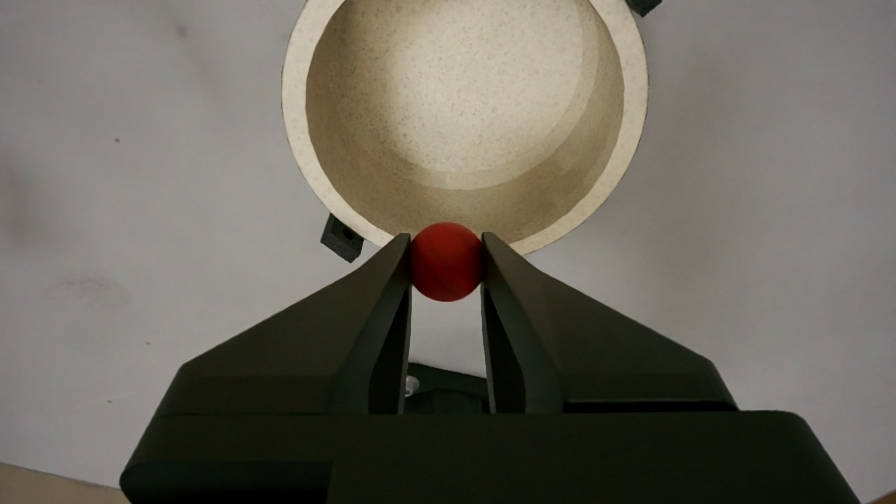

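Request:
execute_actions(actions=[{"rows":[[0.5,1.0,0.734,-0.347,0,0,1,0.3,1.15,0.808,-1.23,0,0,-0.65]]}], pictures=false)

Request:
execute_actions(actions=[{"rows":[[0.5,1.0,0.734,-0.347,0,0,1,0.3,1.15,0.808,-1.23,0,0,-0.2]],"steps":8}], pictures=false)

Request:
execute_actions(actions=[{"rows":[[0.5,1.0,0.734,-0.347,0,0,1,0.482,1.3,1.008,-1.27,0,0,-0.2]]}], pictures=false)

Request:
execute_actions(actions=[{"rows":[[0.5,1.0,0.734,-0.347,0,0,1,0.482,1.5,1.008,-1.07,0,0,-0.2]]}], pictures=false)

Request:
execute_actions(actions=[{"steps":10}], pictures=false)

Request:
execute_actions(actions=[{"rows":[[0.5,1.0,0.734,-0.347,0,0,1,0.482,1.655,1.008,-0.905,0,0,-0.2]]}], pictures=false)

Request:
execute_actions(actions=[{"rows":[[0.5,1.0,0.734,-0.347,0,0,1,0.482,1.655,1.008,-0.905,0,0,-0.66]]}], pictures=false)

Request:
execute_actions(actions=[{"rows":[[0.5,1.0,0.734,-0.347,0,0,1,0.482,1.3,1.008,-1.27,0,0,-0.66]]}], pictures=false)

Request:
execute_actions(actions=[{"rows":[[0.5,1.0,0.734,-0.347,0,0,1,0.3,1.15,0.808,-1.23,0,0,-0.66]]}], pictures=false)

Request:
execute_actions(actions=[{"rows":[[0.5,1.0,0.734,-0.347,0,0,1,0.3,1.15,0.808,-1.23,0,0,-0.2]],"steps":8}], pictures=false)

Request:
execute_actions(actions=[{"rows":[[0.5,1.0,0.734,-0.347,0,0,1,0.485,1.5,1.25,-1.31,0,0,-0.2]]}], pictures=false)

Request:
execute_actions(actions=[{"rows":[[0.5,1.0,0.734,-0.347,0,0,1,0.485,1.67,1.25,-1.14,0,0,-0.2]]}], pictures=false)

Request:
execute_actions(actions=[{"steps":10}], pictures=false)

Request:
execute_actions(actions=[{"rows":[[0.5,1.0,0.734,-0.347,0,0,1,0.485,1.825,1.25,-0.977,0,0,-0.2]]}], pictures=false)

Request:
execute_actions(actions=[{"rows":[[0.5,1.0,0.734,-0.347,0,0,1,0.485,1.825,1.25,-0.977,0,0,-0.7]]}], pictures=false)

Request:
execute_actions(actions=[{"rows":[[0.5,1.0,0.734,-0.347,0,0,1,0.485,1.5,1.25,-1.31,0,0,-0.7]]}], pictures=false)

Request:
execute_actions(actions=[{"rows":[[0.5,1.0,0.734,-0.347,0,0,1,0.3,1.15,0.808,-1.23,0,0,-0.7]]}], pictures=false)

Request:
execute_actions(actions=[{"steps":10}], pictures=false)

Request:
execute_actions(actions=[{"rows":[[0.5,1.0,0.734,-0.347,0,0,1,0.3,1.15,0.808,-1.23,0,0,-0.1]],"steps":8}], pictures=false)

Request:
execute_actions(actions=[{"rows":[[0.5,1.0,0.734,-0.347,0,0,1,0.568,1.42,1.162,-1.3,0,0,-0.1]]}], pictures=false)

Request:
execute_actions(actions=[{"rows":[[0.5,1.0,0.734,-0.347,0,0,1,0.568,1.61,1.162,-1.11,0,0,-0.1]]}], pictures=false)

Request:
execute_actions(actions=[{"steps":10}], pictures=false)

Request:
execute_actions(actions=[{"rows":[[0.5,1.0,0.734,-0.347,0,0,1,0.568,1.76,1.162,-0.955,0,0,-0.1]]}], pictures=false)

Request:
execute_actions(actions=[{"rows":[[0.5,1.0,0.734,-0.347,0,0,1,0.568,1.76,1.162,-0.955,0,0,-0.56]]}], pictures=false)

Request:
execute_actions(actions=[{"rows":[[0.5,1.0,0.734,-0.347,0,0,1,0.568,1.42,1.162,-1.3,0,0,-0.56]]}], pictures=false)

Request:
execute_actions(actions=[{"rows":[[0.5,1.0,0.734,-0.347,0,0,1,0.3,1.15,0.808,-1.23,0,0,-0.56]]}], pictures=false)

Request:
execute_actions(actions=[{"steps":10}], pictures=false)

Request:
execute_actions(actions=[{"rows":[[0.5,1.0,0.734,-0.347,0,0,1,0.3,1.15,0.808,-1.23,0,0,-0.2]],"steps":8}], pictures=false)

Request:
execute_actions(actions=[{"rows":[[0.5,1.0,0.734,-0.347,0,0,1,0.604,1.7,1.508,-1.37,0,1.13,-0.2]]}], pictures=false)

Request:
execute_actions(actions=[{"steps":15}], pictures=false)

Request:
execute_actions(actions=[{"rows":[[0.5,1.0,0.734,-0.347,0,0,1,0.604,1.92,1.508,-1.14,0,1.13,-0.2]]}], pictures=false)

Request:
execute_actions(actions=[{"steps":20}])

Scene clock: 53.33 s of 6000.00 s.
left_arm: end_effector_position=(+0.4008, +0.5679, +0.2360) grip_measured=+1.000 end_effector_quat_wxyz=(+0.439, -0.221, +0.863, +0.119) | right_arm: end_effector_position=(+0.2575, -0.2306, +0.1272) grip_measured=-0.632 end_effector_quat_wxyz=(-0.012, -0.221, +0.975, -0.002)
Joint positions: left_arm=[ 0.505  0.997  0.718 -0.347 -0.003  0.012  0.094] | right_arm=[ 0.3    1.157  0.805 -1.243 -0.001 -0.008  0.017]
Joint velocities: left_arm=[-0.005 -0.005 -0.012  0.022 -0.007 -0.007  0.   ] | right_arm=[-0.005 -0.024  0.007 -0.007 -0.037 -0.095  0.001]
Steps of this call (steps 1 to 90: nothing new was sent; then 23.33 s passed at rest; steps 91 to 105: all 15 steps of this action). Readings (joint positions):
91: left_arm=[0.505 0.997 0.718 -0.347 -0.003 0.012] | right_arm=[0.300 1.067 0.805 -1.302 -0.001 -0.008]
92: left_arm=[0.505 0.997 0.718 -0.347 -0.003 0.012] | right_arm=[0.300 1.078 0.805 -1.283 -0.001 -0.008]
94: left_arm=[0.505 0.997 0.718 -0.347 -0.003 0.012] | right_arm=[0.300 1.114 0.805 -1.255 -0.001 -0.008]
98: left_arm=[0.505 0.997 0.718 -0.347 -0.003 0.012] | right_arm=[0.300 1.158 0.805 -1.243 -0.001 -0.008]
105: the state above

Scene clock: 53.60 s of 6000.00 s.
left_arm: end_effector_position=(+0.4008, +0.5679, +0.2360) grip_measured=+1.000 end_effector_quat_wxyz=(+0.439, -0.221, +0.863, +0.119) | right_arm: end_effector_position=(+0.2575, -0.2306, +0.1272) grip_measured=-0.203 end_effector_quat_wxyz=(-0.012, -0.221, +0.975, -0.002)
Joint positions: left_arm=[ 0.505  0.997  0.718 -0.347 -0.003  0.012  0.094] | right_arm=[ 0.3    1.157  0.805 -1.243 -0.001 -0.008  0.037]
Joint velocities: left_arm=[-0.015  0.005 -0.012 -0.007  0.007 -0.037  0.   ] | right_arm=[-0.005 -0.005  0.007  0.007 -0.022  0.007 -0.001]
Steps of this call (steps 1 to 8: all 8 steps of this action). Readings (joint positions):
1: left_arm=[0.505 0.997 0.718 -0.347 -0.003 0.012] | right_arm=[0.300 1.157 0.805 -1.243 -0.001 -0.008]
2: left_arm=[0.505 0.997 0.718 -0.347 -0.003 0.012] | right_arm=[0.300 1.157 0.805 -1.243 -0.001 -0.008]
4: left_arm=[0.505 0.997 0.718 -0.347 -0.003 0.012] | right_arm=[0.300 1.157 0.805 -1.243 -0.001 -0.008]
8: the state above

Scene clock: 54.10 s of 6000.00 s.
left_arm: end_effector_position=(+0.4008, +0.5679, +0.2360) grip_measured=+1.000 end_effector_quat_wxyz=(+0.439, -0.221, +0.863, +0.119) | right_arm: end_effector_position=(+0.2785, -0.1493, +0.1429) grip_measured=-0.203 end_effector_quat_wxyz=(-0.011, -0.312, +0.950, -0.004)
Joint positions: left_arm=[ 0.505  0.997  0.718 -0.347 -0.003  0.012  0.094] | right_arm=[ 0.49   1.307  0.973 -1.26   0.001 -0.007  0.037]
Joint velocities: left_arm=[-0.015 -0.005 -0.002 -0.017 -0.051 -0.007  0.   ] | right_arm=[ 0.005 -0.015 -0.022 -0.012 -0.007  0.022 -0.001]
Steps of this call (steps 1 to 15: all 15 steps of this action). Readings (joint positions):
1: left_arm=[0.505 0.997 0.718 -0.347 -0.003 0.012] | right_arm=[0.311 1.164 0.812 -1.248 0.003 -0.007]
2: left_arm=[0.505 0.997 0.718 -0.347 -0.003 0.012] | right_arm=[0.338 1.183 0.832 -1.257 0.004 -0.007]
4: left_arm=[0.505 0.997 0.718 -0.347 -0.003 0.012] | right_arm=[0.413 1.241 0.892 -1.260 0.004 -0.007]
8: left_arm=[0.505 0.997 0.718 -0.347 -0.003 0.012] | right_arm=[0.497 1.310 0.973 -1.260 0.001 -0.007]
15: the state above

Scene clock: 54.60 s of 6000.00 s.
left_arm: end_effector_position=(+0.4008, +0.5679, +0.2360) grip_measured=+1.000 end_effector_quat_wxyz=(+0.439, -0.221, +0.863, +0.119) | right_arm: end_effector_position=(+0.3154, -0.1225, +0.0771) grip_measured=-0.203 end_effector_quat_wxyz=(-0.015, -0.312, +0.950, -0.005)
Joint positions: left_arm=[ 0.505  0.997  0.718 -0.347 -0.003  0.012  0.094] | right_arm=[ 0.49   1.508  0.988 -1.083  0.001 -0.007  0.037]
Joint velocities: left_arm=[-0.005  0.005 -0.012  0.012 -0.022  0.007  0.   ] | right_arm=[-0.005 -0.151 -0.012 -0.002 -0.037  0.037 -0.001]
Steps of this call (steps 1 to 15: all 15 steps of this action). Readings (joint positions):
1: left_arm=[0.505 0.997 0.718 -0.347 -0.003 0.012] | right_arm=[0.490 1.317 0.973 -1.239 0.001 -0.007]
2: left_arm=[0.505 0.997 0.718 -0.347 -0.003 0.012] | right_arm=[0.490 1.338 0.976 -1.193 0.001 -0.007]
4: left_arm=[0.505 0.997 0.718 -0.347 -0.003 0.012] | right_arm=[0.490 1.413 0.987 -1.118 0.001 -0.007]
8: left_arm=[0.505 0.997 0.718 -0.347 -0.003 0.012] | right_arm=[0.490 1.527 0.988 -1.084 0.001 -0.007]
15: the state above

Scene clock: 54.93 s of 6000.00 s.
left_arm: end_effector_position=(+0.4008, +0.5679, +0.2360) grip_measured=+1.000 end_effector_quat_wxyz=(+0.439, -0.221, +0.863, +0.119) | right_arm: end_effector_position=(+0.3158, -0.1222, +0.0806) grip_measured=-0.203 end_effector_quat_wxyz=(-0.011, -0.312, +0.950, -0.004)
Joint positions: left_arm=[ 0.505  0.997  0.718 -0.347 -0.003  0.012  0.094] | right_arm=[ 0.49   1.499  0.988 -1.083  0.001 -0.007  0.037]
Joint velocities: left_arm=[ 0.005 -0.015  0.017  0.012 -0.037 -0.037  0.   ] | right_arm=[-0.005 -0.005 -0.017 -0.017  0.007  0.022 -0.001]
Steps of this call (steps 1 to 10: the robot went on to your last target). Readings (joint positions):
1: left_arm=[0.505 0.997 0.718 -0.347 -0.003 0.012] | right_arm=[0.490 1.504 0.988 -1.083 0.001 -0.007]
2: left_arm=[0.505 0.997 0.718 -0.347 -0.003 0.012] | right_arm=[0.490 1.501 0.988 -1.083 0.001 -0.007]
4: left_arm=[0.505 0.997 0.718 -0.347 -0.003 0.012] | right_arm=[0.490 1.499 0.988 -1.083 0.001 -0.007]
8: left_arm=[0.505 0.997 0.718 -0.347 -0.003 0.012] | right_arm=[0.490 1.499 0.988 -1.083 0.001 -0.007]
10: the state above

Scene clock: 55.43 s of 6000.00 s.
left_arm: end_effector_position=(+0.4008, +0.5679, +0.2360) grip_measured=+1.000 end_effector_quat_wxyz=(+0.439, -0.221, +0.863, +0.119) | right_arm: end_effector_position=(+0.3517, -0.0892, +0.0383) grip_measured=-0.203 end_effector_quat_wxyz=(+0.023, -0.314, +0.949, +0.015)
Joint positions: left_arm=[ 0.505  0.997  0.718 -0.347 -0.003  0.012  0.094] | right_arm=[ 0.498  1.633  1.018 -0.902 -0.014 -0.003  0.037]
Joint velocities: left_arm=[ 0.005  0.015  0.002 -0.002  0.022 -0.022  0.   ] | right_arm=[-0.005  0.005 -0.012  0.012 -0.022  0.022  0.   ]
Steps of this call (steps 1 to 15: all 15 steps of this action). Readings (joint positions):
1: left_arm=[0.505 0.997 0.718 -0.347 -0.003 0.012] | right_arm=[0.490 1.508 0.988 -1.058 0.001 -0.007]
2: left_arm=[0.505 0.997 0.718 -0.347 -0.003 0.012] | right_arm=[0.490 1.525 0.990 -1.010 0.001 -0.007]
4: left_arm=[0.505 0.997 0.718 -0.347 -0.003 0.012] | right_arm=[0.492 1.565 1.012 -0.966 0.002 -0.003]
8: left_arm=[0.505 0.997 0.718 -0.347 -0.003 0.012] | right_arm=[0.493 1.621 1.018 -0.912 -0.010 -0.003]
15: the state above

Scene clock: 55.93 s of 6000.00 s.
left_arm: end_effector_position=(+0.4008, +0.5679, +0.2360) grip_measured=+1.000 end_effector_quat_wxyz=(+0.439, -0.221, +0.863, +0.119) | right_arm: end_effector_position=(+0.3540, -0.0938, +0.0359) grip_measured=-0.657 end_effector_quat_wxyz=(+0.022, -0.310, +0.950, +0.009)
Joint positions: left_arm=[ 0.505  0.997  0.718 -0.347 -0.003  0.012  0.094] | right_arm=[ 0.49   1.639  1.018 -0.902 -0.004 -0.003  0.016]
Joint velocities: left_arm=[ 0.015 -0.015  0.007  0.017  0.022  0.007  0.   ] | right_arm=[-0.015 -0.005 -0.022  0.012 -0.037  0.022 -0.001]
Steps of this call (steps 1 to 15: all 15 steps of this action). Readings (joint positions):
1: left_arm=[0.505 0.997 0.718 -0.347 -0.003 0.012] | right_arm=[0.498 1.633 1.018 -0.902 -0.010 -0.003]
2: left_arm=[0.505 0.997 0.718 -0.347 -0.003 0.012] | right_arm=[0.496 1.634 1.018 -0.902 -0.006 -0.003]
4: left_arm=[0.505 0.997 0.718 -0.347 -0.003 0.012] | right_arm=[0.492 1.637 1.018 -0.902 -0.004 -0.003]
8: left_arm=[0.505 0.997 0.718 -0.347 -0.003 0.012] | right_arm=[0.490 1.639 1.018 -0.902 -0.004 -0.003]
15: the state above

Scene clock: 56.43 s of 6000.00 s.
left_arm: end_effector_position=(+0.4008, +0.5679, +0.2360) grip_measured=+1.000 end_effector_quat_wxyz=(+0.439, -0.221, +0.863, +0.119) | right_arm: end_effector_position=(+0.2890, -0.1399, +0.1777) grip_measured=-0.658 end_effector_quat_wxyz=(+0.037, -0.311, +0.950, +0.014)
Joint positions: left_arm=[ 0.505  0.997  0.718 -0.347 -0.003  0.012  0.094] | right_arm=[ 0.492  1.25   1.016 -1.258 -0.005 -0.003  0.016]
Joint velocities: left_arm=[-0.015  0.005 -0.017 -0.002 -0.007  0.037  0.   ] | right_arm=[ 0.005  0.396  0.002 -0.002  0.066 -0.022 -0.001]
Steps of this call (steps 1 to 15: all 15 steps of this action). Readings (joint positions):
1: left_arm=[0.505 0.997 0.718 -0.347 -0.003 0.012] | right_arm=[0.490 1.630 1.018 -0.926 -0.004 -0.003]
2: left_arm=[0.505 0.997 0.718 -0.347 -0.003 0.012] | right_arm=[0.490 1.610 1.017 -0.972 -0.010 -0.003]
4: left_arm=[0.505 0.997 0.718 -0.347 -0.003 0.012] | right_arm=[0.492 1.538 1.016 -1.066 -0.010 -0.003]
8: left_arm=[0.505 0.997 0.718 -0.347 -0.003 0.012] | right_arm=[0.492 1.335 1.016 -1.220 -0.005 -0.003]
15: the state above

Scene clock: 56.93 s of 6000.00 s.
left_arm: end_effector_position=(+0.4008, +0.5679, +0.2360) grip_measured=+1.000 end_effector_quat_wxyz=(+0.439, -0.221, +0.863, +0.119) | right_arm: end_effector_position=(+0.2594, -0.2325, +0.1278) grip_measured=-0.658 end_effector_quat_wxyz=(-0.005, -0.215, +0.977, -0.001)
Joint positions: left_arm=[ 0.505  0.997  0.718 -0.347 -0.003  0.012  0.094] | right_arm=[ 0.292  1.149  0.801 -1.234  0.001 -0.003  0.016]
Joint velocities: left_arm=[-0.015 -0.015  0.007 -0.002 -0.066  0.022  0.   ] | right_arm=[-0.005 -0.005  0.012 -0.007 -0.007 -0.007 -0.002]
Steps of this call (steps 1 to 15: all 15 steps of this action). Readings (joint positions):
1: left_arm=[0.505 0.997 0.718 -0.347 -0.003 0.012] | right_arm=[0.482 1.255 1.001 -1.250 -0.007 -0.003]
2: left_arm=[0.505 0.997 0.718 -0.347 -0.003 0.012] | right_arm=[0.459 1.246 0.968 -1.237 -0.007 -0.003]
4: left_arm=[0.505 0.997 0.718 -0.347 -0.003 0.012] | right_arm=[0.379 1.209 0.880 -1.234 -0.006 -0.003]
8: left_arm=[0.505 0.997 0.718 -0.347 -0.003 0.012] | right_arm=[0.279 1.157 0.801 -1.234 0.001 -0.003]
15: the state above

Scene clock: 57.20 s of 6000.00 s.
left_arm: end_effector_position=(+0.4008, +0.5679, +0.2360) grip_measured=+1.000 end_effector_quat_wxyz=(+0.439, -0.221, +0.863, +0.119) | right_arm: end_effector_position=(+0.2594, -0.2325, +0.1278) grip_measured=-0.203 end_effector_quat_wxyz=(-0.005, -0.215, +0.977, -0.001)
Joint positions: left_arm=[ 0.505  0.997  0.718 -0.347 -0.003  0.012  0.094] | right_arm=[ 0.292  1.149  0.801 -1.234  0.001 -0.003  0.037]
Joint velocities: left_arm=[-0.005 -0.015  0.012  0.007 -0.022 -0.066  0.   ] | right_arm=[-0.005  0.005  0.002  0.002 -0.022 -0.022  0.   ]
Steps of this call (steps 1 to 8: all 8 steps of this action). Readings (joint positions):
1: left_arm=[0.505 0.997 0.718 -0.347 -0.003 0.012] | right_arm=[0.292 1.149 0.801 -1.234 0.001 -0.003]
2: left_arm=[0.505 0.997 0.718 -0.347 -0.003 0.012] | right_arm=[0.292 1.149 0.801 -1.234 0.001 -0.003]
4: left_arm=[0.505 0.997 0.718 -0.347 -0.003 0.012] | right_arm=[0.292 1.149 0.801 -1.234 0.001 -0.003]
8: the state above

Scene clock: 57.70 s of 6000.00 s.
left_arm: end_effector_position=(+0.4008, +0.5679, +0.2360) grip_measured=+1.000 end_effector_quat_wxyz=(+0.439, -0.221, +0.863, +0.119) | right_arm: end_effector_position=(+0.3461, -0.1019, +0.1557) grip_measured=-0.203 end_effector_quat_wxyz=(-0.007, -0.309, +0.951, -0.004)
Joint positions: left_arm=[ 0.505  0.997  0.718 -0.347 -0.003  0.012  0.094] | right_arm=[ 0.488  1.506  1.21  -1.292  0.003 -0.003  0.037]
Joint velocities: left_arm=[-0.005  0.005  0.012 -0.002  0.037 -0.022  0.   ] | right_arm=[ 0.005 -0.161 -0.007 -0.105 -0.007  0.066 -0.   ]
Steps of this call (steps 1 to 15: all 15 steps of this action). Readings (joint positions):
1: left_arm=[0.505 0.997 0.718 -0.347 -0.003 0.012] | right_arm=[0.301 1.163 0.811 -1.244 0.003 -0.003]
2: left_arm=[0.505 0.997 0.718 -0.347 -0.003 0.012] | right_arm=[0.324 1.198 0.838 -1.265 0.004 -0.003]
4: left_arm=[0.505 0.997 0.718 -0.347 -0.003 0.012] | right_arm=[0.384 1.303 0.919 -1.282 0.004 -0.003]
8: left_arm=[0.505 0.997 0.718 -0.347 -0.003 0.012] | right_arm=[0.465 1.481 1.101 -1.287 0.004 -0.003]
15: the state above

Scene clock: 58.20 s of 6000.00 s.
left_arm: end_effector_position=(+0.4008, +0.5679, +0.2360) grip_measured=+1.000 end_effector_quat_wxyz=(+0.439, -0.221, +0.863, +0.119) | right_arm: end_effector_position=(+0.3785, -0.0785, +0.0852) grip_measured=-0.203 end_effector_quat_wxyz=(-0.017, -0.309, +0.951, -0.007)
Joint positions: left_arm=[ 0.505  0.997  0.718 -0.347 -0.003  0.012  0.094] | right_arm=[ 0.488  1.685  1.23  -1.152  0.003 -0.003  0.037]
Joint velocities: left_arm=[-0.005  0.005  0.017 -0.012 -0.037 -0.066  0.   ] | right_arm=[ 0.005 -0.151 -0.007 -0.002 -0.051  0.037  0.001]
Steps of this call (steps 1 to 15: all 15 steps of this action). Readings (joint positions):
1: left_arm=[0.505 0.997 0.718 -0.347 -0.003 0.012] | right_arm=[0.488 1.510 1.210 -1.276 0.003 -0.003]
2: left_arm=[0.505 0.997 0.718 -0.347 -0.003 0.012] | right_arm=[0.488 1.522 1.215 -1.240 0.003 -0.003]
4: left_arm=[0.505 0.997 0.718 -0.347 -0.003 0.012] | right_arm=[0.488 1.576 1.228 -1.181 0.003 -0.003]
8: left_arm=[0.505 0.997 0.718 -0.347 -0.003 0.012] | right_arm=[0.488 1.680 1.230 -1.154 0.003 -0.003]
15: the state above

Scene clock: 58.53 s of 6000.00 s.
left_arm: end_effector_position=(+0.4008, +0.5679, +0.2360) grip_measured=+1.000 end_effector_quat_wxyz=(+0.439, -0.221, +0.863, +0.119) | right_arm: end_effector_position=(+0.3790, -0.0781, +0.0919) grip_measured=-0.203 end_effector_quat_wxyz=(-0.010, -0.309, +0.951, -0.005)
Joint positions: left_arm=[ 0.505  0.997  0.718 -0.347 -0.003  0.012  0.094] | right_arm=[ 0.488  1.67   1.23  -1.152  0.003 -0.003  0.037]
Joint velocities: left_arm=[ 0.015 -0.015 -0.017  0.002 -0.051 -0.066  0.   ] | right_arm=[ 0.005 -0.005 -0.002  0.012  0.007  0.037 -0.002]
Steps of this call (steps 1 to 10: the robot went on to your last target). Readings (joint positions):
1: left_arm=[0.505 0.997 0.718 -0.347 -0.003 0.012] | right_arm=[0.488 1.680 1.230 -1.152 0.003 -0.003]
2: left_arm=[0.505 0.997 0.718 -0.347 -0.003 0.012] | right_arm=[0.488 1.677 1.230 -1.152 0.003 -0.003]
4: left_arm=[0.505 0.997 0.718 -0.347 -0.003 0.012] | right_arm=[0.488 1.672 1.230 -1.152 0.003 -0.003]
8: left_arm=[0.505 0.997 0.718 -0.347 -0.003 0.012] | right_arm=[0.488 1.670 1.230 -1.152 0.003 -0.003]
10: the state above

Scene clock: 59.03 s of 6000.00 s.
left_arm: end_effector_position=(+0.4008, +0.5679, +0.2360) grip_measured=+1.000 end_effector_quat_wxyz=(+0.439, -0.221, +0.863, +0.119) | right_arm: end_effector_position=(+0.4113, -0.0547, +0.0313) grip_measured=-0.203 end_effector_quat_wxyz=(+0.011, -0.309, +0.951, +0.002)
Joint positions: left_arm=[ 0.505  0.997  0.718 -0.347 -0.003  0.012  0.094] | right_arm=[ 0.488  1.815  1.25  -0.985  0.003 -0.003  0.037]
Joint velocities: left_arm=[-0.015  0.005  0.007  0.002  0.037 -0.007  0.   ] | right_arm=[-0.005 -0.005 -0.012  0.002  0.022 -0.11  -0.002]
Steps of this call (steps 1 to 15: all 15 steps of this action). Readings (joint positions):
1: left_arm=[0.505 0.997 0.718 -0.347 -0.003 0.012] | right_arm=[0.488 1.678 1.230 -1.130 0.003 -0.003]
2: left_arm=[0.505 0.997 0.718 -0.347 -0.003 0.012] | right_arm=[0.488 1.693 1.232 -1.085 0.003 -0.003]
4: left_arm=[0.505 0.997 0.718 -0.347 -0.003 0.012] | right_arm=[0.488 1.743 1.238 -1.016 0.003 -0.003]
8: left_arm=[0.505 0.997 0.718 -0.347 -0.003 0.012] | right_arm=[0.488 1.817 1.248 -0.991 0.003 -0.003]
15: the state above

Scene clock: 59.53 s of 6000.00 s.
left_arm: end_effector_position=(+0.4008, +0.5679, +0.2360) grip_measured=+1.000 end_effector_quat_wxyz=(+0.439, -0.221, +0.863, +0.119) | right_arm: end_effector_position=(+0.4113, -0.0547, +0.0313) grip_measured=-0.682 end_effector_quat_wxyz=(+0.011, -0.309, +0.951, +0.002)
Joint positions: left_arm=[ 0.505  0.997  0.718 -0.347 -0.003  0.012  0.094] | right_arm=[ 0.488  1.815  1.25  -0.985  0.003 -0.003  0.015]
Joint velocities: left_arm=[-0.015 -0.005 -0.017 -0.017 -0.022  0.007  0.   ] | right_arm=[-0.005 -0.005  0.002 -0.017  0.051 -0.007  0.001]
Steps of this call (steps 1 to 15: all 15 steps of this action). Readings (joint positions):
1: left_arm=[0.505 0.997 0.718 -0.347 -0.003 0.012] | right_arm=[0.488 1.815 1.250 -0.985 0.003 -0.003]
2: left_arm=[0.505 0.997 0.718 -0.347 -0.003 0.012] | right_arm=[0.488 1.815 1.250 -0.985 0.003 -0.003]
4: left_arm=[0.505 0.997 0.718 -0.347 -0.003 0.012] | right_arm=[0.488 1.815 1.250 -0.985 0.003 -0.003]
8: left_arm=[0.505 0.997 0.718 -0.347 -0.003 0.012] | right_arm=[0.488 1.815 1.250 -0.985 0.003 -0.003]
15: the state above

Scene clock: 60.03 s of 6000.00 s.
left_arm: end_effector_position=(+0.4008, +0.5679, +0.2360) grip_measured=+1.000 end_effector_quat_wxyz=(+0.439, -0.221, +0.863, +0.119) | right_arm: end_effector_position=(+0.3509, -0.0983, +0.1975) grip_measured=-0.682 end_effector_quat_wxyz=(+0.040, -0.309, +0.950, +0.011)
Joint positions: left_arm=[ 0.505  0.997  0.718 -0.347 -0.003  0.012  0.094] | right_arm=[ 0.488  1.433  1.242 -1.297  0.003 -0.003  0.015]
Joint velocities: left_arm=[-0.005 -0.005 -0.017  0.002  0.051 -0.007  0.   ] | right_arm=[-0.024  0.171  0.002 -0.012 -0.007 -0.022  0.002]
Steps of this call (steps 1 to 15: all 15 steps of this action). Readings (joint positions):
1: left_arm=[0.505 0.997 0.718 -0.347 -0.003 0.012] | right_arm=[0.488 1.807 1.250 -1.004 0.003 -0.003]
2: left_arm=[0.505 0.997 0.718 -0.347 -0.003 0.012] | right_arm=[0.488 1.793 1.247 -1.046 0.003 -0.003]
4: left_arm=[0.505 0.997 0.718 -0.347 -0.003 0.012] | right_arm=[0.488 1.741 1.242 -1.126 0.003 -0.003]
8: left_arm=[0.505 0.997 0.718 -0.347 -0.003 0.012] | right_arm=[0.488 1.583 1.242 -1.247 0.003 -0.003]
15: the state above

Scene clock: 60.53 s of 6000.00 s.
left_arm: end_effector_position=(+0.4008, +0.5679, +0.2360) grip_measured=+1.000 end_effector_quat_wxyz=(+0.439, -0.221, +0.863, +0.119) | right_arm: end_effector_position=(+0.2580, -0.2335, +0.1319) grip_measured=-0.682 end_effector_quat_wxyz=(-0.003, -0.214, +0.977, -0.001)
Joint positions: left_arm=[ 0.505  0.997  0.718 -0.347 -0.003  0.012  0.094] | right_arm=[ 0.291  1.137  0.804 -1.244 -0.    -0.003  0.015]
Joint velocities: left_arm=[-0.015 -0.005  0.002 -0.002  0.022 -0.022  0.   ] | right_arm=[-0.005  0.083 -0.007  0.002  0.037 -0.037 -0.   ]
Steps of this call (steps 1 to 15: all 15 steps of this action). Readings (joint positions):
1: left_arm=[0.505 0.997 0.718 -0.347 -0.003 0.012] | right_arm=[0.481 1.426 1.224 -1.284 0.001 -0.003]
2: left_arm=[0.505 0.997 0.718 -0.347 -0.003 0.012] | right_arm=[0.467 1.401 1.180 -1.264 -0.001 -0.003]
4: left_arm=[0.505 0.997 0.718 -0.347 -0.003 0.012] | right_arm=[0.414 1.324 1.068 -1.252 -0.001 -0.003]
8: left_arm=[0.505 0.997 0.718 -0.347 -0.003 0.012] | right_arm=[0.303 1.159 0.851 -1.248 -0.001 -0.003]
15: the state above

Scene clock: 60.87 s of 6000.00 s.
left_arm: end_effector_position=(+0.4008, +0.5679, +0.2360) grip_measured=+1.000 end_effector_quat_wxyz=(+0.439, -0.221, +0.863, +0.119) | right_arm: end_effector_position=(+0.2583, -0.2334, +0.1307) grip_measured=-0.682 end_effector_quat_wxyz=(-0.005, -0.214, +0.977, -0.001)
Joint positions: left_arm=[ 0.505  0.997  0.718 -0.347 -0.003  0.012  0.094] | right_arm=[ 0.291  1.142  0.804 -1.243 -0.    -0.003  0.015]
Joint velocities: left_arm=[ 0.005 -0.005 -0.002 -0.007 -0.066 -0.066  0.   ] | right_arm=[-0.005  0.005  0.007 -0.002  0.051  0.022  0.   ]
Steps of this call (steps 1 to 10: the robot went on to your last target). Readings (joint positions):
1: left_arm=[0.505 0.997 0.718 -0.347 -0.003 0.012] | right_arm=[0.291 1.139 0.804 -1.243 -0.000 -0.003]
2: left_arm=[0.505 0.997 0.718 -0.347 -0.003 0.012] | right_arm=[0.291 1.141 0.804 -1.243 -0.000 -0.003]
4: left_arm=[0.505 0.997 0.718 -0.347 -0.003 0.012] | right_arm=[0.291 1.142 0.804 -1.243 -0.000 -0.003]
8: left_arm=[0.505 0.997 0.718 -0.347 -0.003 0.012] | right_arm=[0.291 1.142 0.804 -1.243 -0.000 -0.003]
10: the state above

Scene clock: 61.13 s of 6000.00 s.
left_arm: end_effector_position=(+0.4008, +0.5679, +0.2360) grip_measured=+1.000 end_effector_quat_wxyz=(+0.439, -0.221, +0.863, +0.119) | right_arm: end_effector_position=(+0.2583, -0.2334, +0.1307) grip_measured=-0.103 end_effector_quat_wxyz=(-0.005, -0.214, +0.977, -0.001)
Joint positions: left_arm=[ 0.505  0.997  0.718 -0.347 -0.003  0.012  0.094] | right_arm=[ 0.291  1.142  0.804 -1.243 -0.    -0.003  0.042]
Joint velocities: left_arm=[-0.005 -0.015 -0.022  0.007 -0.007  0.022  0.   ] | right_arm=[-0.015 -0.005  0.012 -0.012 -0.007 -0.051  0.   ]
Steps of this call (steps 1 to 8: all 8 steps of this action). Readings (joint positions):
1: left_arm=[0.505 0.997 0.718 -0.347 -0.003 0.012] | right_arm=[0.291 1.142 0.804 -1.243 -0.000 -0.003]
2: left_arm=[0.505 0.997 0.718 -0.347 -0.003 0.012] | right_arm=[0.291 1.142 0.804 -1.243 -0.000 -0.003]
4: left_arm=[0.505 0.997 0.718 -0.347 -0.003 0.012] | right_arm=[0.291 1.142 0.804 -1.243 -0.000 -0.003]
8: the state above

Scene clock: 61.63 s of 6000.00 s.
left_arm: end_effector_position=(+0.4008, +0.5679, +0.2360) grip_measured=+1.000 end_effector_quat_wxyz=(+0.439, -0.221, +0.863, +0.119) | right_arm: end_effector_position=(+0.2986, -0.0918, +0.1556) grip_measured=-0.103 end_effector_quat_wxyz=(-0.008, -0.351, +0.936, -0.004)
Joint positions: left_arm=[ 0.505  0.997  0.718 -0.347 -0.003  0.012  0.094] | right_arm=[ 0.579  1.427  1.125 -1.285  0.001 -0.002  0.042]
Joint velocities: left_arm=[ 0.005 -0.015 -0.022 -0.007 -0.007 -0.007  0.   ] | right_arm=[-0.044 -0.083 -0.017 -0.002  0.022 -0.007  0.   ]
Steps of this call (steps 1 to 15: all 15 steps of this action). Readings (joint positions):
1: left_arm=[0.505 0.997 0.718 -0.347 -0.003 0.012] | right_arm=[0.302 1.153 0.812 -1.250 0.003 -0.002]
2: left_arm=[0.505 0.997 0.718 -0.347 -0.003 0.012] | right_arm=[0.331 1.179 0.834 -1.263 0.004 -0.002]
4: left_arm=[0.505 0.997 0.718 -0.347 -0.003 0.012] | right_arm=[0.412 1.257 0.899 -1.273 0.004 -0.002]
8: left_arm=[0.505 0.997 0.718 -0.347 -0.003 0.012] | right_arm=[0.541 1.401 1.058 -1.279 0.003 -0.002]
15: the state above

Scene clock: 62.13 s of 6000.00 s.
left_arm: end_effector_position=(+0.4008, +0.5679, +0.2360) grip_measured=+1.000 end_effector_quat_wxyz=(+0.439, -0.221, +0.863, +0.119) | right_arm: end_effector_position=(+0.3324, -0.0633, +0.0821) grip_measured=-0.103 end_effector_quat_wxyz=(-0.016, -0.351, +0.936, -0.007)
Joint positions: left_arm=[ 0.505  0.997  0.718 -0.347 -0.003  0.012  0.094] | right_arm=[ 0.577  1.624  1.141 -1.123  0.001 -0.002  0.042]
Joint velocities: left_arm=[-0.024 -0.015 -0.007 -0.012 -0.022  0.022  0.   ] | right_arm=[-0.005 -0.181  0.012 -0.007 -0.022  0.037  0.001]
Steps of this call (steps 1 to 15: all 15 steps of this action). Readings (joint positions):
1: left_arm=[0.505 0.997 0.718 -0.347 -0.003 0.012] | right_arm=[0.578 1.434 1.125 -1.267 0.001 -0.002]
2: left_arm=[0.505 0.997 0.718 -0.347 -0.003 0.012] | right_arm=[0.577 1.450 1.129 -1.227 0.001 -0.002]
4: left_arm=[0.505 0.997 0.718 -0.347 -0.003 0.012] | right_arm=[0.577 1.512 1.139 -1.158 0.001 -0.002]
8: left_arm=[0.505 0.997 0.718 -0.347 -0.003 0.012] | right_arm=[0.577 1.627 1.141 -1.124 0.001 -0.002]
15: the state above

Scene clock: 62.47 s of 6000.00 s.
left_arm: end_effector_position=(+0.4008, +0.5679, +0.2360) grip_measured=+1.000 end_effector_quat_wxyz=(+0.439, -0.221, +0.863, +0.119) | right_arm: end_effector_position=(+0.3329, -0.0628, +0.0885) grip_measured=-0.103 end_effector_quat_wxyz=(-0.009, -0.351, +0.936, -0.004)
Joint positions: left_arm=[ 0.505  0.997  0.718 -0.347 -0.003  0.012  0.094] | right_arm=[ 0.577  1.609  1.141 -1.123  0.001 -0.002  0.042]
Joint velocities: left_arm=[ 0.005 -0.005 -0.012 -0.012 -0.022  0.037  0.   ] | right_arm=[ 0.015  0.005 -0.012 -0.012 -0.066  0.022 -0.   ]
Steps of this call (steps 1 to 10: the robot went on to your last target). Readings (joint positions):
1: left_arm=[0.505 0.997 0.718 -0.347 -0.003 0.012] | right_arm=[0.577 1.619 1.141 -1.123 0.001 -0.002]
2: left_arm=[0.505 0.997 0.718 -0.347 -0.003 0.012] | right_arm=[0.577 1.614 1.141 -1.123 0.001 -0.002]
4: left_arm=[0.505 0.997 0.718 -0.347 -0.003 0.012] | right_arm=[0.577 1.609 1.141 -1.123 0.001 -0.002]
8: left_arm=[0.505 0.997 0.718 -0.347 -0.003 0.012] | right_arm=[0.577 1.609 1.141 -1.123 0.001 -0.002]
10: the state above

Scene clock: 62.97 s of 6000.00 s.
left_arm: end_effector_position=(+0.4008, +0.5679, +0.2360) grip_measured=+1.000 end_effector_quat_wxyz=(+0.439, -0.221, +0.863, +0.119) | right_arm: end_effector_position=(+0.3609, -0.0393, +0.0302) grip_measured=-0.103 end_effector_quat_wxyz=(+0.006, -0.350, +0.937, +0.001)
Joint positions: left_arm=[ 0.505  0.997  0.718 -0.347 -0.003  0.012  0.094] | right_arm=[ 0.576  1.755  1.159 -0.963  0.002 -0.002  0.042]
Joint velocities: left_arm=[ 0.015 -0.005 -0.007 -0.012  0.007 -0.007  0.   ] | right_arm=[-0.015 -0.005 -0.012  0.017  0.022  0.037  0.   ]
Steps of this call (steps 1 to 15: all 15 steps of this action). Readings (joint positions):
1: left_arm=[0.505 0.997 0.718 -0.347 -0.003 0.012] | right_arm=[0.577 1.617 1.141 -1.100 0.001 -0.002]
2: left_arm=[0.505 0.997 0.718 -0.347 -0.003 0.012] | right_arm=[0.577 1.633 1.144 -1.055 0.001 -0.002]
4: left_arm=[0.505 0.997 0.718 -0.347 -0.003 0.012] | right_arm=[0.577 1.686 1.150 -0.991 0.001 -0.002]
8: left_arm=[0.505 0.997 0.718 -0.347 -0.003 0.012] | right_arm=[0.577 1.757 1.158 -0.969 0.002 -0.002]
15: the state above

Scene clock: 63.47 s of 6000.00 s.
left_arm: end_effector_position=(+0.4008, +0.5679, +0.2360) grip_measured=+1.000 end_effector_quat_wxyz=(+0.439, -0.221, +0.863, +0.119) | right_arm: end_effector_position=(+0.3609, -0.0393, +0.0302) grip_measured=-0.539 end_effector_quat_wxyz=(+0.006, -0.350, +0.937, +0.001)
Joint positions: left_arm=[ 0.505  0.997  0.718 -0.347 -0.003  0.012  0.094] | right_arm=[ 0.576  1.755  1.159 -0.963  0.002 -0.002  0.022]
Joint velocities: left_arm=[-0.015 -0.015 -0.012 -0.012 -0.022 -0.037  0.   ] | right_arm=[ 0.015  0.015 -0.002 -0.007 -0.125  0.051  0.001]
Steps of this call (steps 1 to 15: all 15 steps of this action). Readings (joint positions):
1: left_arm=[0.505 0.997 0.718 -0.347 -0.003 0.012] | right_arm=[0.576 1.755 1.159 -0.963 0.002 -0.002]
2: left_arm=[0.505 0.997 0.718 -0.347 -0.003 0.012] | right_arm=[0.576 1.755 1.159 -0.963 0.002 -0.002]
4: left_arm=[0.505 0.997 0.718 -0.347 -0.003 0.012] | right_arm=[0.576 1.755 1.159 -0.963 0.002 -0.002]
8: left_arm=[0.505 0.997 0.718 -0.347 -0.003 0.012] | right_arm=[0.576 1.755 1.159 -0.963 0.002 -0.002]
15: the state above

Scene clock: 63.97 s of 6000.00 s.
left_arm: end_effector_position=(+0.4008, +0.5679, +0.2360) grip_measured=+1.000 end_effector_quat_wxyz=(+0.439, -0.221, +0.863, +0.119) | right_arm: end_effector_position=(+0.3036, -0.0889, +0.1929) grip_measured=-0.539 end_effector_quat_wxyz=(+0.038, -0.350, +0.936, +0.013)
Joint positions: left_arm=[ 0.505  0.997  0.718 -0.347 -0.003  0.012  0.094] | right_arm=[ 0.576  1.356  1.153 -1.288  0.002 -0.002  0.022]
Joint velocities: left_arm=[ 0.015  0.005 -0.022 -0.027  0.037 -0.051  0.   ] | right_arm=[-0.005  0.239  0.002 -0.017 -0.007  0.022  0.   ]
Steps of this call (steps 1 to 15: all 15 steps of this action). Readings (joint positions):
1: left_arm=[0.505 0.997 0.718 -0.347 -0.003 0.012] | right_arm=[0.576 1.747 1.159 -0.984 0.002 -0.002]
2: left_arm=[0.505 0.997 0.718 -0.347 -0.003 0.012] | right_arm=[0.576 1.731 1.157 -1.028 0.002 -0.002]
4: left_arm=[0.505 0.997 0.718 -0.347 -0.003 0.012] | right_arm=[0.576 1.673 1.153 -1.110 0.002 -0.002]
8: left_arm=[0.505 0.997 0.718 -0.347 -0.003 0.012] | right_arm=[0.576 1.499 1.153 -1.237 0.002 -0.002]
15: the state above

Scene clock: 64.47 s of 6000.00 s.
left_arm: end_effector_position=(+0.4008, +0.5679, +0.2360) grip_measured=+1.000 end_effector_quat_wxyz=(+0.439, -0.221, +0.863, +0.119) | right_arm: end_effector_position=(+0.2584, -0.2336, +0.1305) grip_measured=-0.540 end_effector_quat_wxyz=(-0.004, -0.213, +0.977, -0.002)
Joint positions: left_arm=[ 0.505  0.997  0.718 -0.347 -0.003  0.012  0.094] | right_arm=[ 0.291  1.141  0.803 -1.242  0.002 -0.002  0.022]
Joint velocities: left_arm=[ 0.005 -0.024  0.012 -0.022 -0.081 -0.051  0.   ] | right_arm=[ 0.044 -0.005 -0.012  0.037  0.051 -0.066  0.   ]
Steps of this call (steps 1 to 15: all 15 steps of this action). Readings (joint positions):
1: left_arm=[0.505 0.997 0.718 -0.347 -0.003 0.012] | right_arm=[0.566 1.354 1.137 -1.278 -0.002 -0.002]
2: left_arm=[0.505 0.997 0.718 -0.347 -0.003 0.012] | right_arm=[0.546 1.339 1.102 -1.261 -0.003 -0.002]
4: left_arm=[0.505 0.997 0.718 -0.347 -0.003 0.012] | right_arm=[0.472 1.288 1.008 -1.252 -0.003 -0.002]
8: left_arm=[0.505 0.997 0.718 -0.347 -0.003 0.012] | right_arm=[0.300 1.168 0.829 -1.245 0.001 -0.002]
15: the state above

Scene clock: 64.80 s of 6000.00 s.
left_arm: end_effector_position=(+0.4008, +0.5679, +0.2360) grip_measured=+1.000 end_effector_quat_wxyz=(+0.439, -0.221, +0.863, +0.119) | right_arm: end_effector_position=(+0.2583, -0.2331, +0.1304) grip_measured=-0.540 end_effector_quat_wxyz=(-0.004, -0.214, +0.977, -0.002)
Joint positions: left_arm=[ 0.505  0.997  0.718 -0.347 -0.003  0.012  0.094] | right_arm=[ 0.292  1.142  0.803 -1.241  0.002 -0.002  0.022]
Joint velocities: left_arm=[-0.005  0.015 -0.017  0.007  0.022  0.095  0.   ] | right_arm=[-0.005 -0.015 -0.002 -0.002 -0.037  0.022  0.   ]
Steps of this call (steps 1 to 10: the robot went on to your last target). Readings (joint positions):
1: left_arm=[0.505 0.997 0.718 -0.347 -0.003 0.012] | right_arm=[0.292 1.141 0.803 -1.241 0.002 -0.002]
2: left_arm=[0.505 0.997 0.718 -0.347 -0.003 0.012] | right_arm=[0.292 1.142 0.803 -1.241 0.002 -0.002]
4: left_arm=[0.505 0.997 0.718 -0.347 -0.003 0.012] | right_arm=[0.292 1.142 0.803 -1.241 0.002 -0.002]
8: left_arm=[0.505 0.997 0.718 -0.347 -0.003 0.012] | right_arm=[0.292 1.142 0.803 -1.241 0.002 -0.002]
10: the state above

Scene clock: 65.07 s of 6000.00 s.
left_arm: end_effector_position=(+0.4008, +0.5679, +0.2360) grip_measured=+1.000 end_effector_quat_wxyz=(+0.439, -0.221, +0.863, +0.119) | right_arm: end_effector_position=(+0.2583, -0.2331, +0.1304) grip_measured=-0.203 end_effector_quat_wxyz=(-0.004, -0.214, +0.977, -0.002)
Joint positions: left_arm=[ 0.505  0.997  0.718 -0.347 -0.003  0.012  0.094] | right_arm=[ 0.292  1.142  0.803 -1.241  0.002 -0.002  0.037]
Joint velocities: left_arm=[-0.005  0.015  0.012 -0.002 -0.037 -0.022  0.   ] | right_arm=[-0.024 -0.015  0.002 -0.007 -0.066  0.051  0.   ]
Steps of this call (steps 1 to 8: all 8 steps of this action). Readings (joint positions):
1: left_arm=[0.505 0.997 0.718 -0.347 -0.003 0.012] | right_arm=[0.292 1.142 0.803 -1.241 0.002 -0.002]
2: left_arm=[0.505 0.997 0.718 -0.347 -0.003 0.012] | right_arm=[0.292 1.142 0.803 -1.241 0.002 -0.002]
4: left_arm=[0.505 0.997 0.718 -0.347 -0.003 0.012] | right_arm=[0.292 1.142 0.803 -1.241 0.002 -0.002]
8: the state above

Scene clock: 65.57 s of 6000.00 s.
left_arm: end_effector_position=(+0.4008, +0.5679, +0.2360) grip_measured=+1.000 end_effector_quat_wxyz=(+0.439, -0.221, +0.863, +0.119) | right_arm: end_effector_position=(+0.3547, -0.0252, +0.1186) grip_measured=-0.203 end_effector_quat_wxyz=(-0.040, +0.068, +0.996, -0.044)
Joint positions: left_arm=[ 0.505  0.997  0.718 -0.347 -0.003  0.012  0.094] | right_arm=[ 0.607  1.738  1.39  -1.343  0.004  0.881  0.037]
Joint velocities: left_arm=[ 0.015 -0.005  0.012  0.012  0.007  0.095  0.   ] | right_arm=[ 0.005  0.005  0.72  -0.051  0.022  1.458  0.   ]
Steps of this call (steps 1 to 15: all 15 steps of this action). Readings (joint positions):
1: left_arm=[0.505 0.997 0.718 -0.347 -0.003 0.012] | right_arm=[0.305 1.155 0.813 -1.257 0.005 0.044]
2: left_arm=[0.505 0.997 0.718 -0.347 -0.003 0.012] | right_arm=[0.336 1.188 0.840 -1.284 0.006 0.102]
4: left_arm=[0.505 0.997 0.718 -0.347 -0.003 0.012] | right_arm=[0.422 1.288 0.913 -1.313 0.006 0.211]
8: left_arm=[0.505 0.997 0.718 -0.347 -0.003 0.012] | right_arm=[0.554 1.531 1.102 -1.339 0.005 0.454]
15: the state above

Scene clock: 66.07 s of 6000.00 s.
left_arm: end_effector_position=(+0.4008, +0.5679, +0.2360) grip_measured=+1.000 end_effector_quat_wxyz=(+0.439, -0.221, +0.863, +0.119) | right_arm: end_effector_position=(+0.3716, -0.0096, +0.1716) grip_measured=-0.203 end_effector_quat_wxyz=(+0.001, +0.182, +0.983, -0.002)
Joint positions: left_arm=[ 0.505  0.997  0.718 -0.347 -0.003  0.012  0.094] | right_arm=[ 0.607  1.683  1.468 -1.357  0.004  1.112  0.037]
Joint velocities: left_arm=[ 0.015  0.005 -0.002 -0.017 -0.037  0.007  0.   ] | right_arm=[-0.024 -0.015  0.002  0.002 -0.022  0.095 -0.001]
Steps of this call (steps 1 to 15: the robot went on to your last target). Readings (joint positions):
1: left_arm=[0.505 0.997 0.718 -0.347 -0.003 0.012] | right_arm=[0.607 1.736 1.414 -1.345 0.004 0.928]
2: left_arm=[0.505 0.997 0.718 -0.347 -0.003 0.012] | right_arm=[0.607 1.730 1.435 -1.348 0.004 0.967]
4: left_arm=[0.505 0.997 0.718 -0.347 -0.003 0.012] | right_arm=[0.607 1.713 1.460 -1.349 0.004 1.022]
8: left_arm=[0.505 0.997 0.718 -0.347 -0.003 0.012] | right_arm=[0.607 1.683 1.468 -1.355 0.004 1.080]
15: the state above

Scene clock: 66.57 s of 6000.00 s.
left_arm: end_effector_position=(+0.4008, +0.5679, +0.2360) grip_measured=+1.000 end_effector_quat_wxyz=(+0.439, -0.221, +0.863, +0.119) | right_arm: end_effector_position=(+0.4140, +0.0312, +0.0675) grip_measured=-0.203 end_effector_quat_wxyz=(+0.002, +0.186, +0.983, +0.006)
Joint positions: left_arm=[ 0.505  0.997  0.718 -0.347 -0.003  0.012  0.094] | right_arm=[ 0.607  1.905  1.494 -1.147 -0.004  1.119  0.037]
Joint velocities: left_arm=[-0.005 -0.005  0.012  0.012  0.037  0.022  0.   ] | right_arm=[ 0.015 -0.063  0.002  0.002  0.007 -0.037 -0.   ]
Steps of this call (steps 1 to 15: all 15 steps of this action). Readings (joint positions):
1: left_arm=[0.505 0.997 0.718 -0.347 -0.003 0.012] | right_arm=[0.607 1.690 1.468 -1.343 0.004 1.113]
2: left_arm=[0.505 0.997 0.718 -0.347 -0.003 0.012] | right_arm=[0.607 1.701 1.471 -1.310 0.004 1.113]
4: left_arm=[0.505 0.997 0.718 -0.347 -0.003 0.012] | right_arm=[0.607 1.744 1.474 -1.246 0.004 1.113]
8: left_arm=[0.505 0.997 0.718 -0.347 -0.003 0.012] | right_arm=[0.607 1.872 1.475 -1.165 0.004 1.116]
15: the state above

Scene clock: 67.23 s of 6000.00 s.
left_arm: end_effector_position=(+0.4008, +0.5679, +0.2360) grip_measured=+1.000 end_effector_quat_wxyz=(+0.439, -0.221, +0.863, +0.119) | right_arm: end_effector_position=(+0.4140, +0.0312, +0.0679) grip_measured=-0.203 end_effector_quat_wxyz=(+0.002, +0.186, +0.982, +0.007)
Joint positions: left_arm=[ 0.505  0.997  0.718 -0.347 -0.003  0.012  0.094] | right_arm=[ 0.607  1.904  1.494 -1.147 -0.004  1.12   0.037]
Joint velocities: left_arm=[-0.015 -0.015 -0.007  0.002 -0.037 -0.022  0.   ] | right_arm=[-0.015 -0.005 -0.002 -0.002 -0.007 -0.037 -0.   ]
Steps of this call (steps 1 to 15: the robot went on to your last target; steps 16 to 20: nothing new was sent). Readings (joint positions):
1: left_arm=[0.505 0.997 0.718 -0.347 -0.003 0.012] | right_arm=[0.607 1.904 1.494 -1.147 -0.004 1.119]
2: left_arm=[0.505 0.997 0.718 -0.347 -0.003 0.012] | right_arm=[0.607 1.904 1.494 -1.147 -0.004 1.119]
4: left_arm=[0.505 0.997 0.718 -0.347 -0.003 0.012] | right_arm=[0.607 1.904 1.494 -1.147 -0.004 1.119]
8: left_arm=[0.505 0.997 0.718 -0.347 -0.003 0.012] | right_arm=[0.607 1.904 1.494 -1.147 -0.004 1.120]
20: the state above
All arms were judged still, so your last target was given up. Only a new action makes them travel on or press farther. Fingers that are still opening or closing keep moving.
camera_calibration (this result's frames):
cam_left_wrist: T_world_to_cam=[[0.498158, -0.867069, -0.00555304, 0.297346], [-0.820854, -0.469524, -0.325185, 0.679255], [0.279351, 0.166552, -0.945634, 0.140182], [0, 0, 0, 1]] pos_world=[0.370284, 0.553398, 0.355096]
cam_right_wrist: T_world_to_cam=[[-0.361684, -0.932287, -0.0050395, 0.179877], [-0.756915, 0.290483, 0.585406, 0.269606], [-0.544302, 0.215546, -0.810725, 0.401594], [0, 0, 0, 1]] pos_world=[0.487716, 0.00281925, 0.16866]

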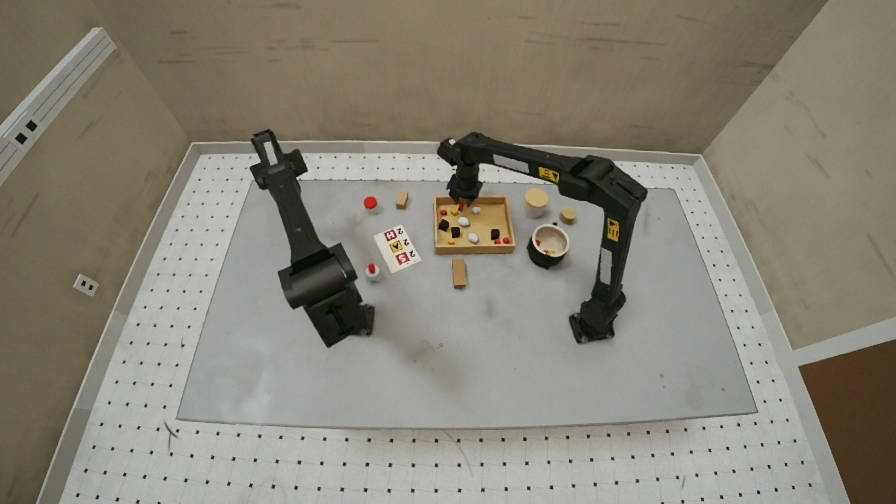

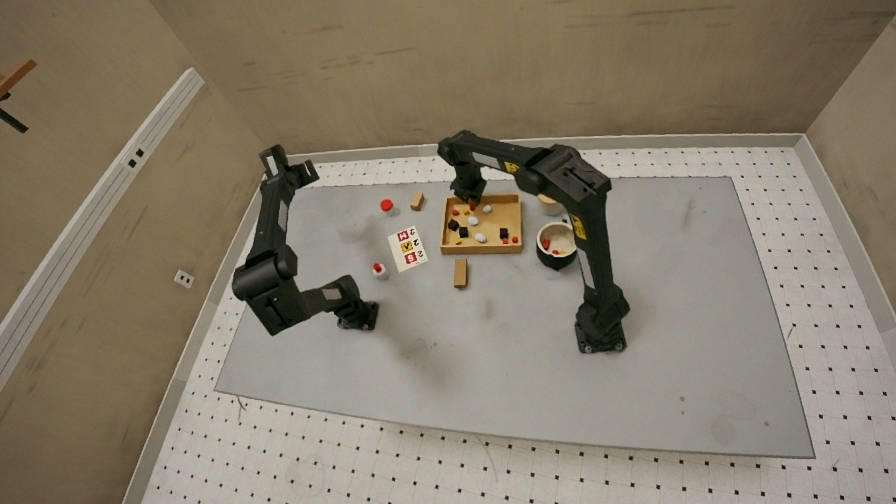

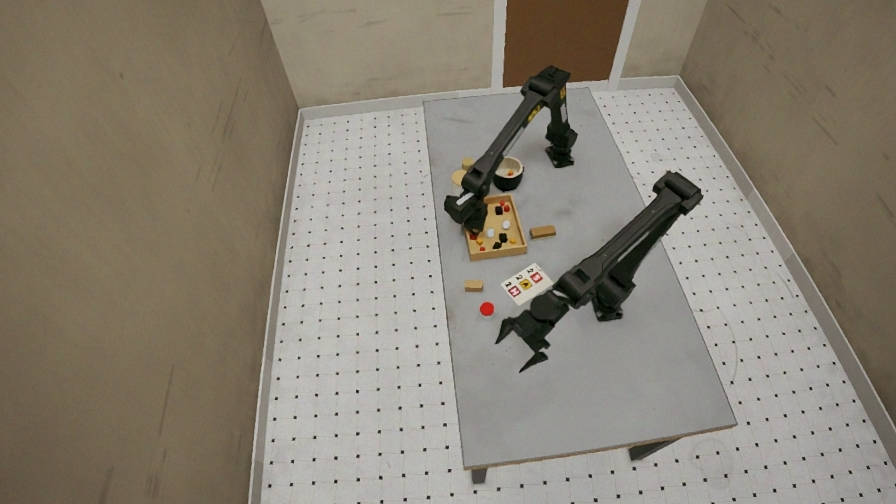

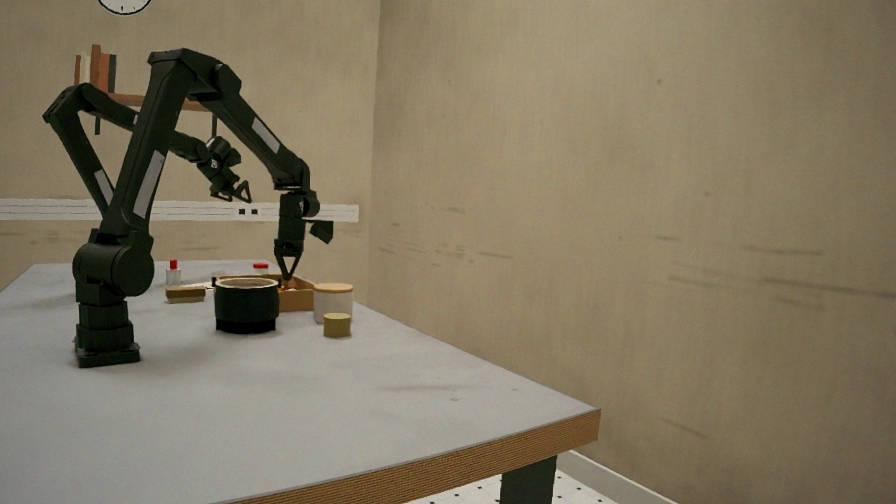

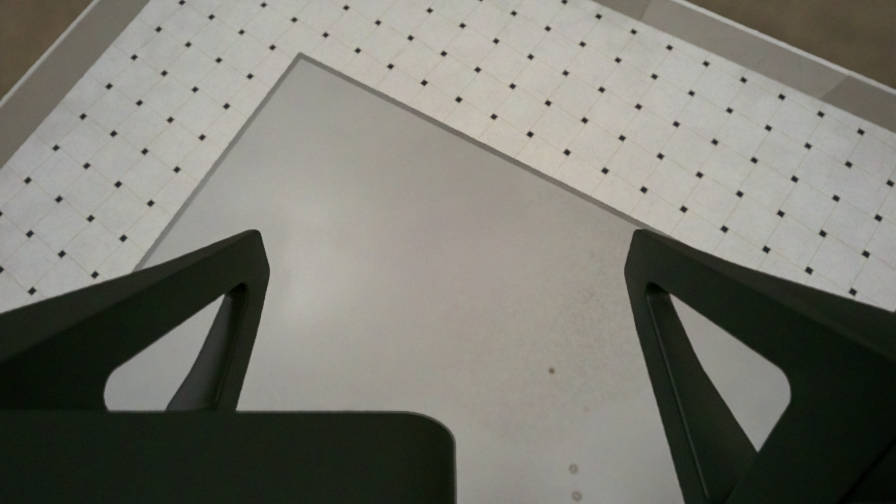

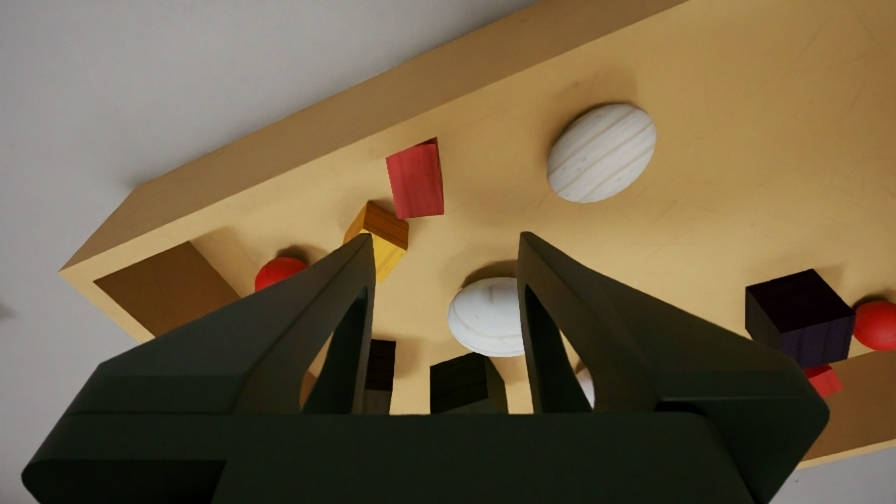

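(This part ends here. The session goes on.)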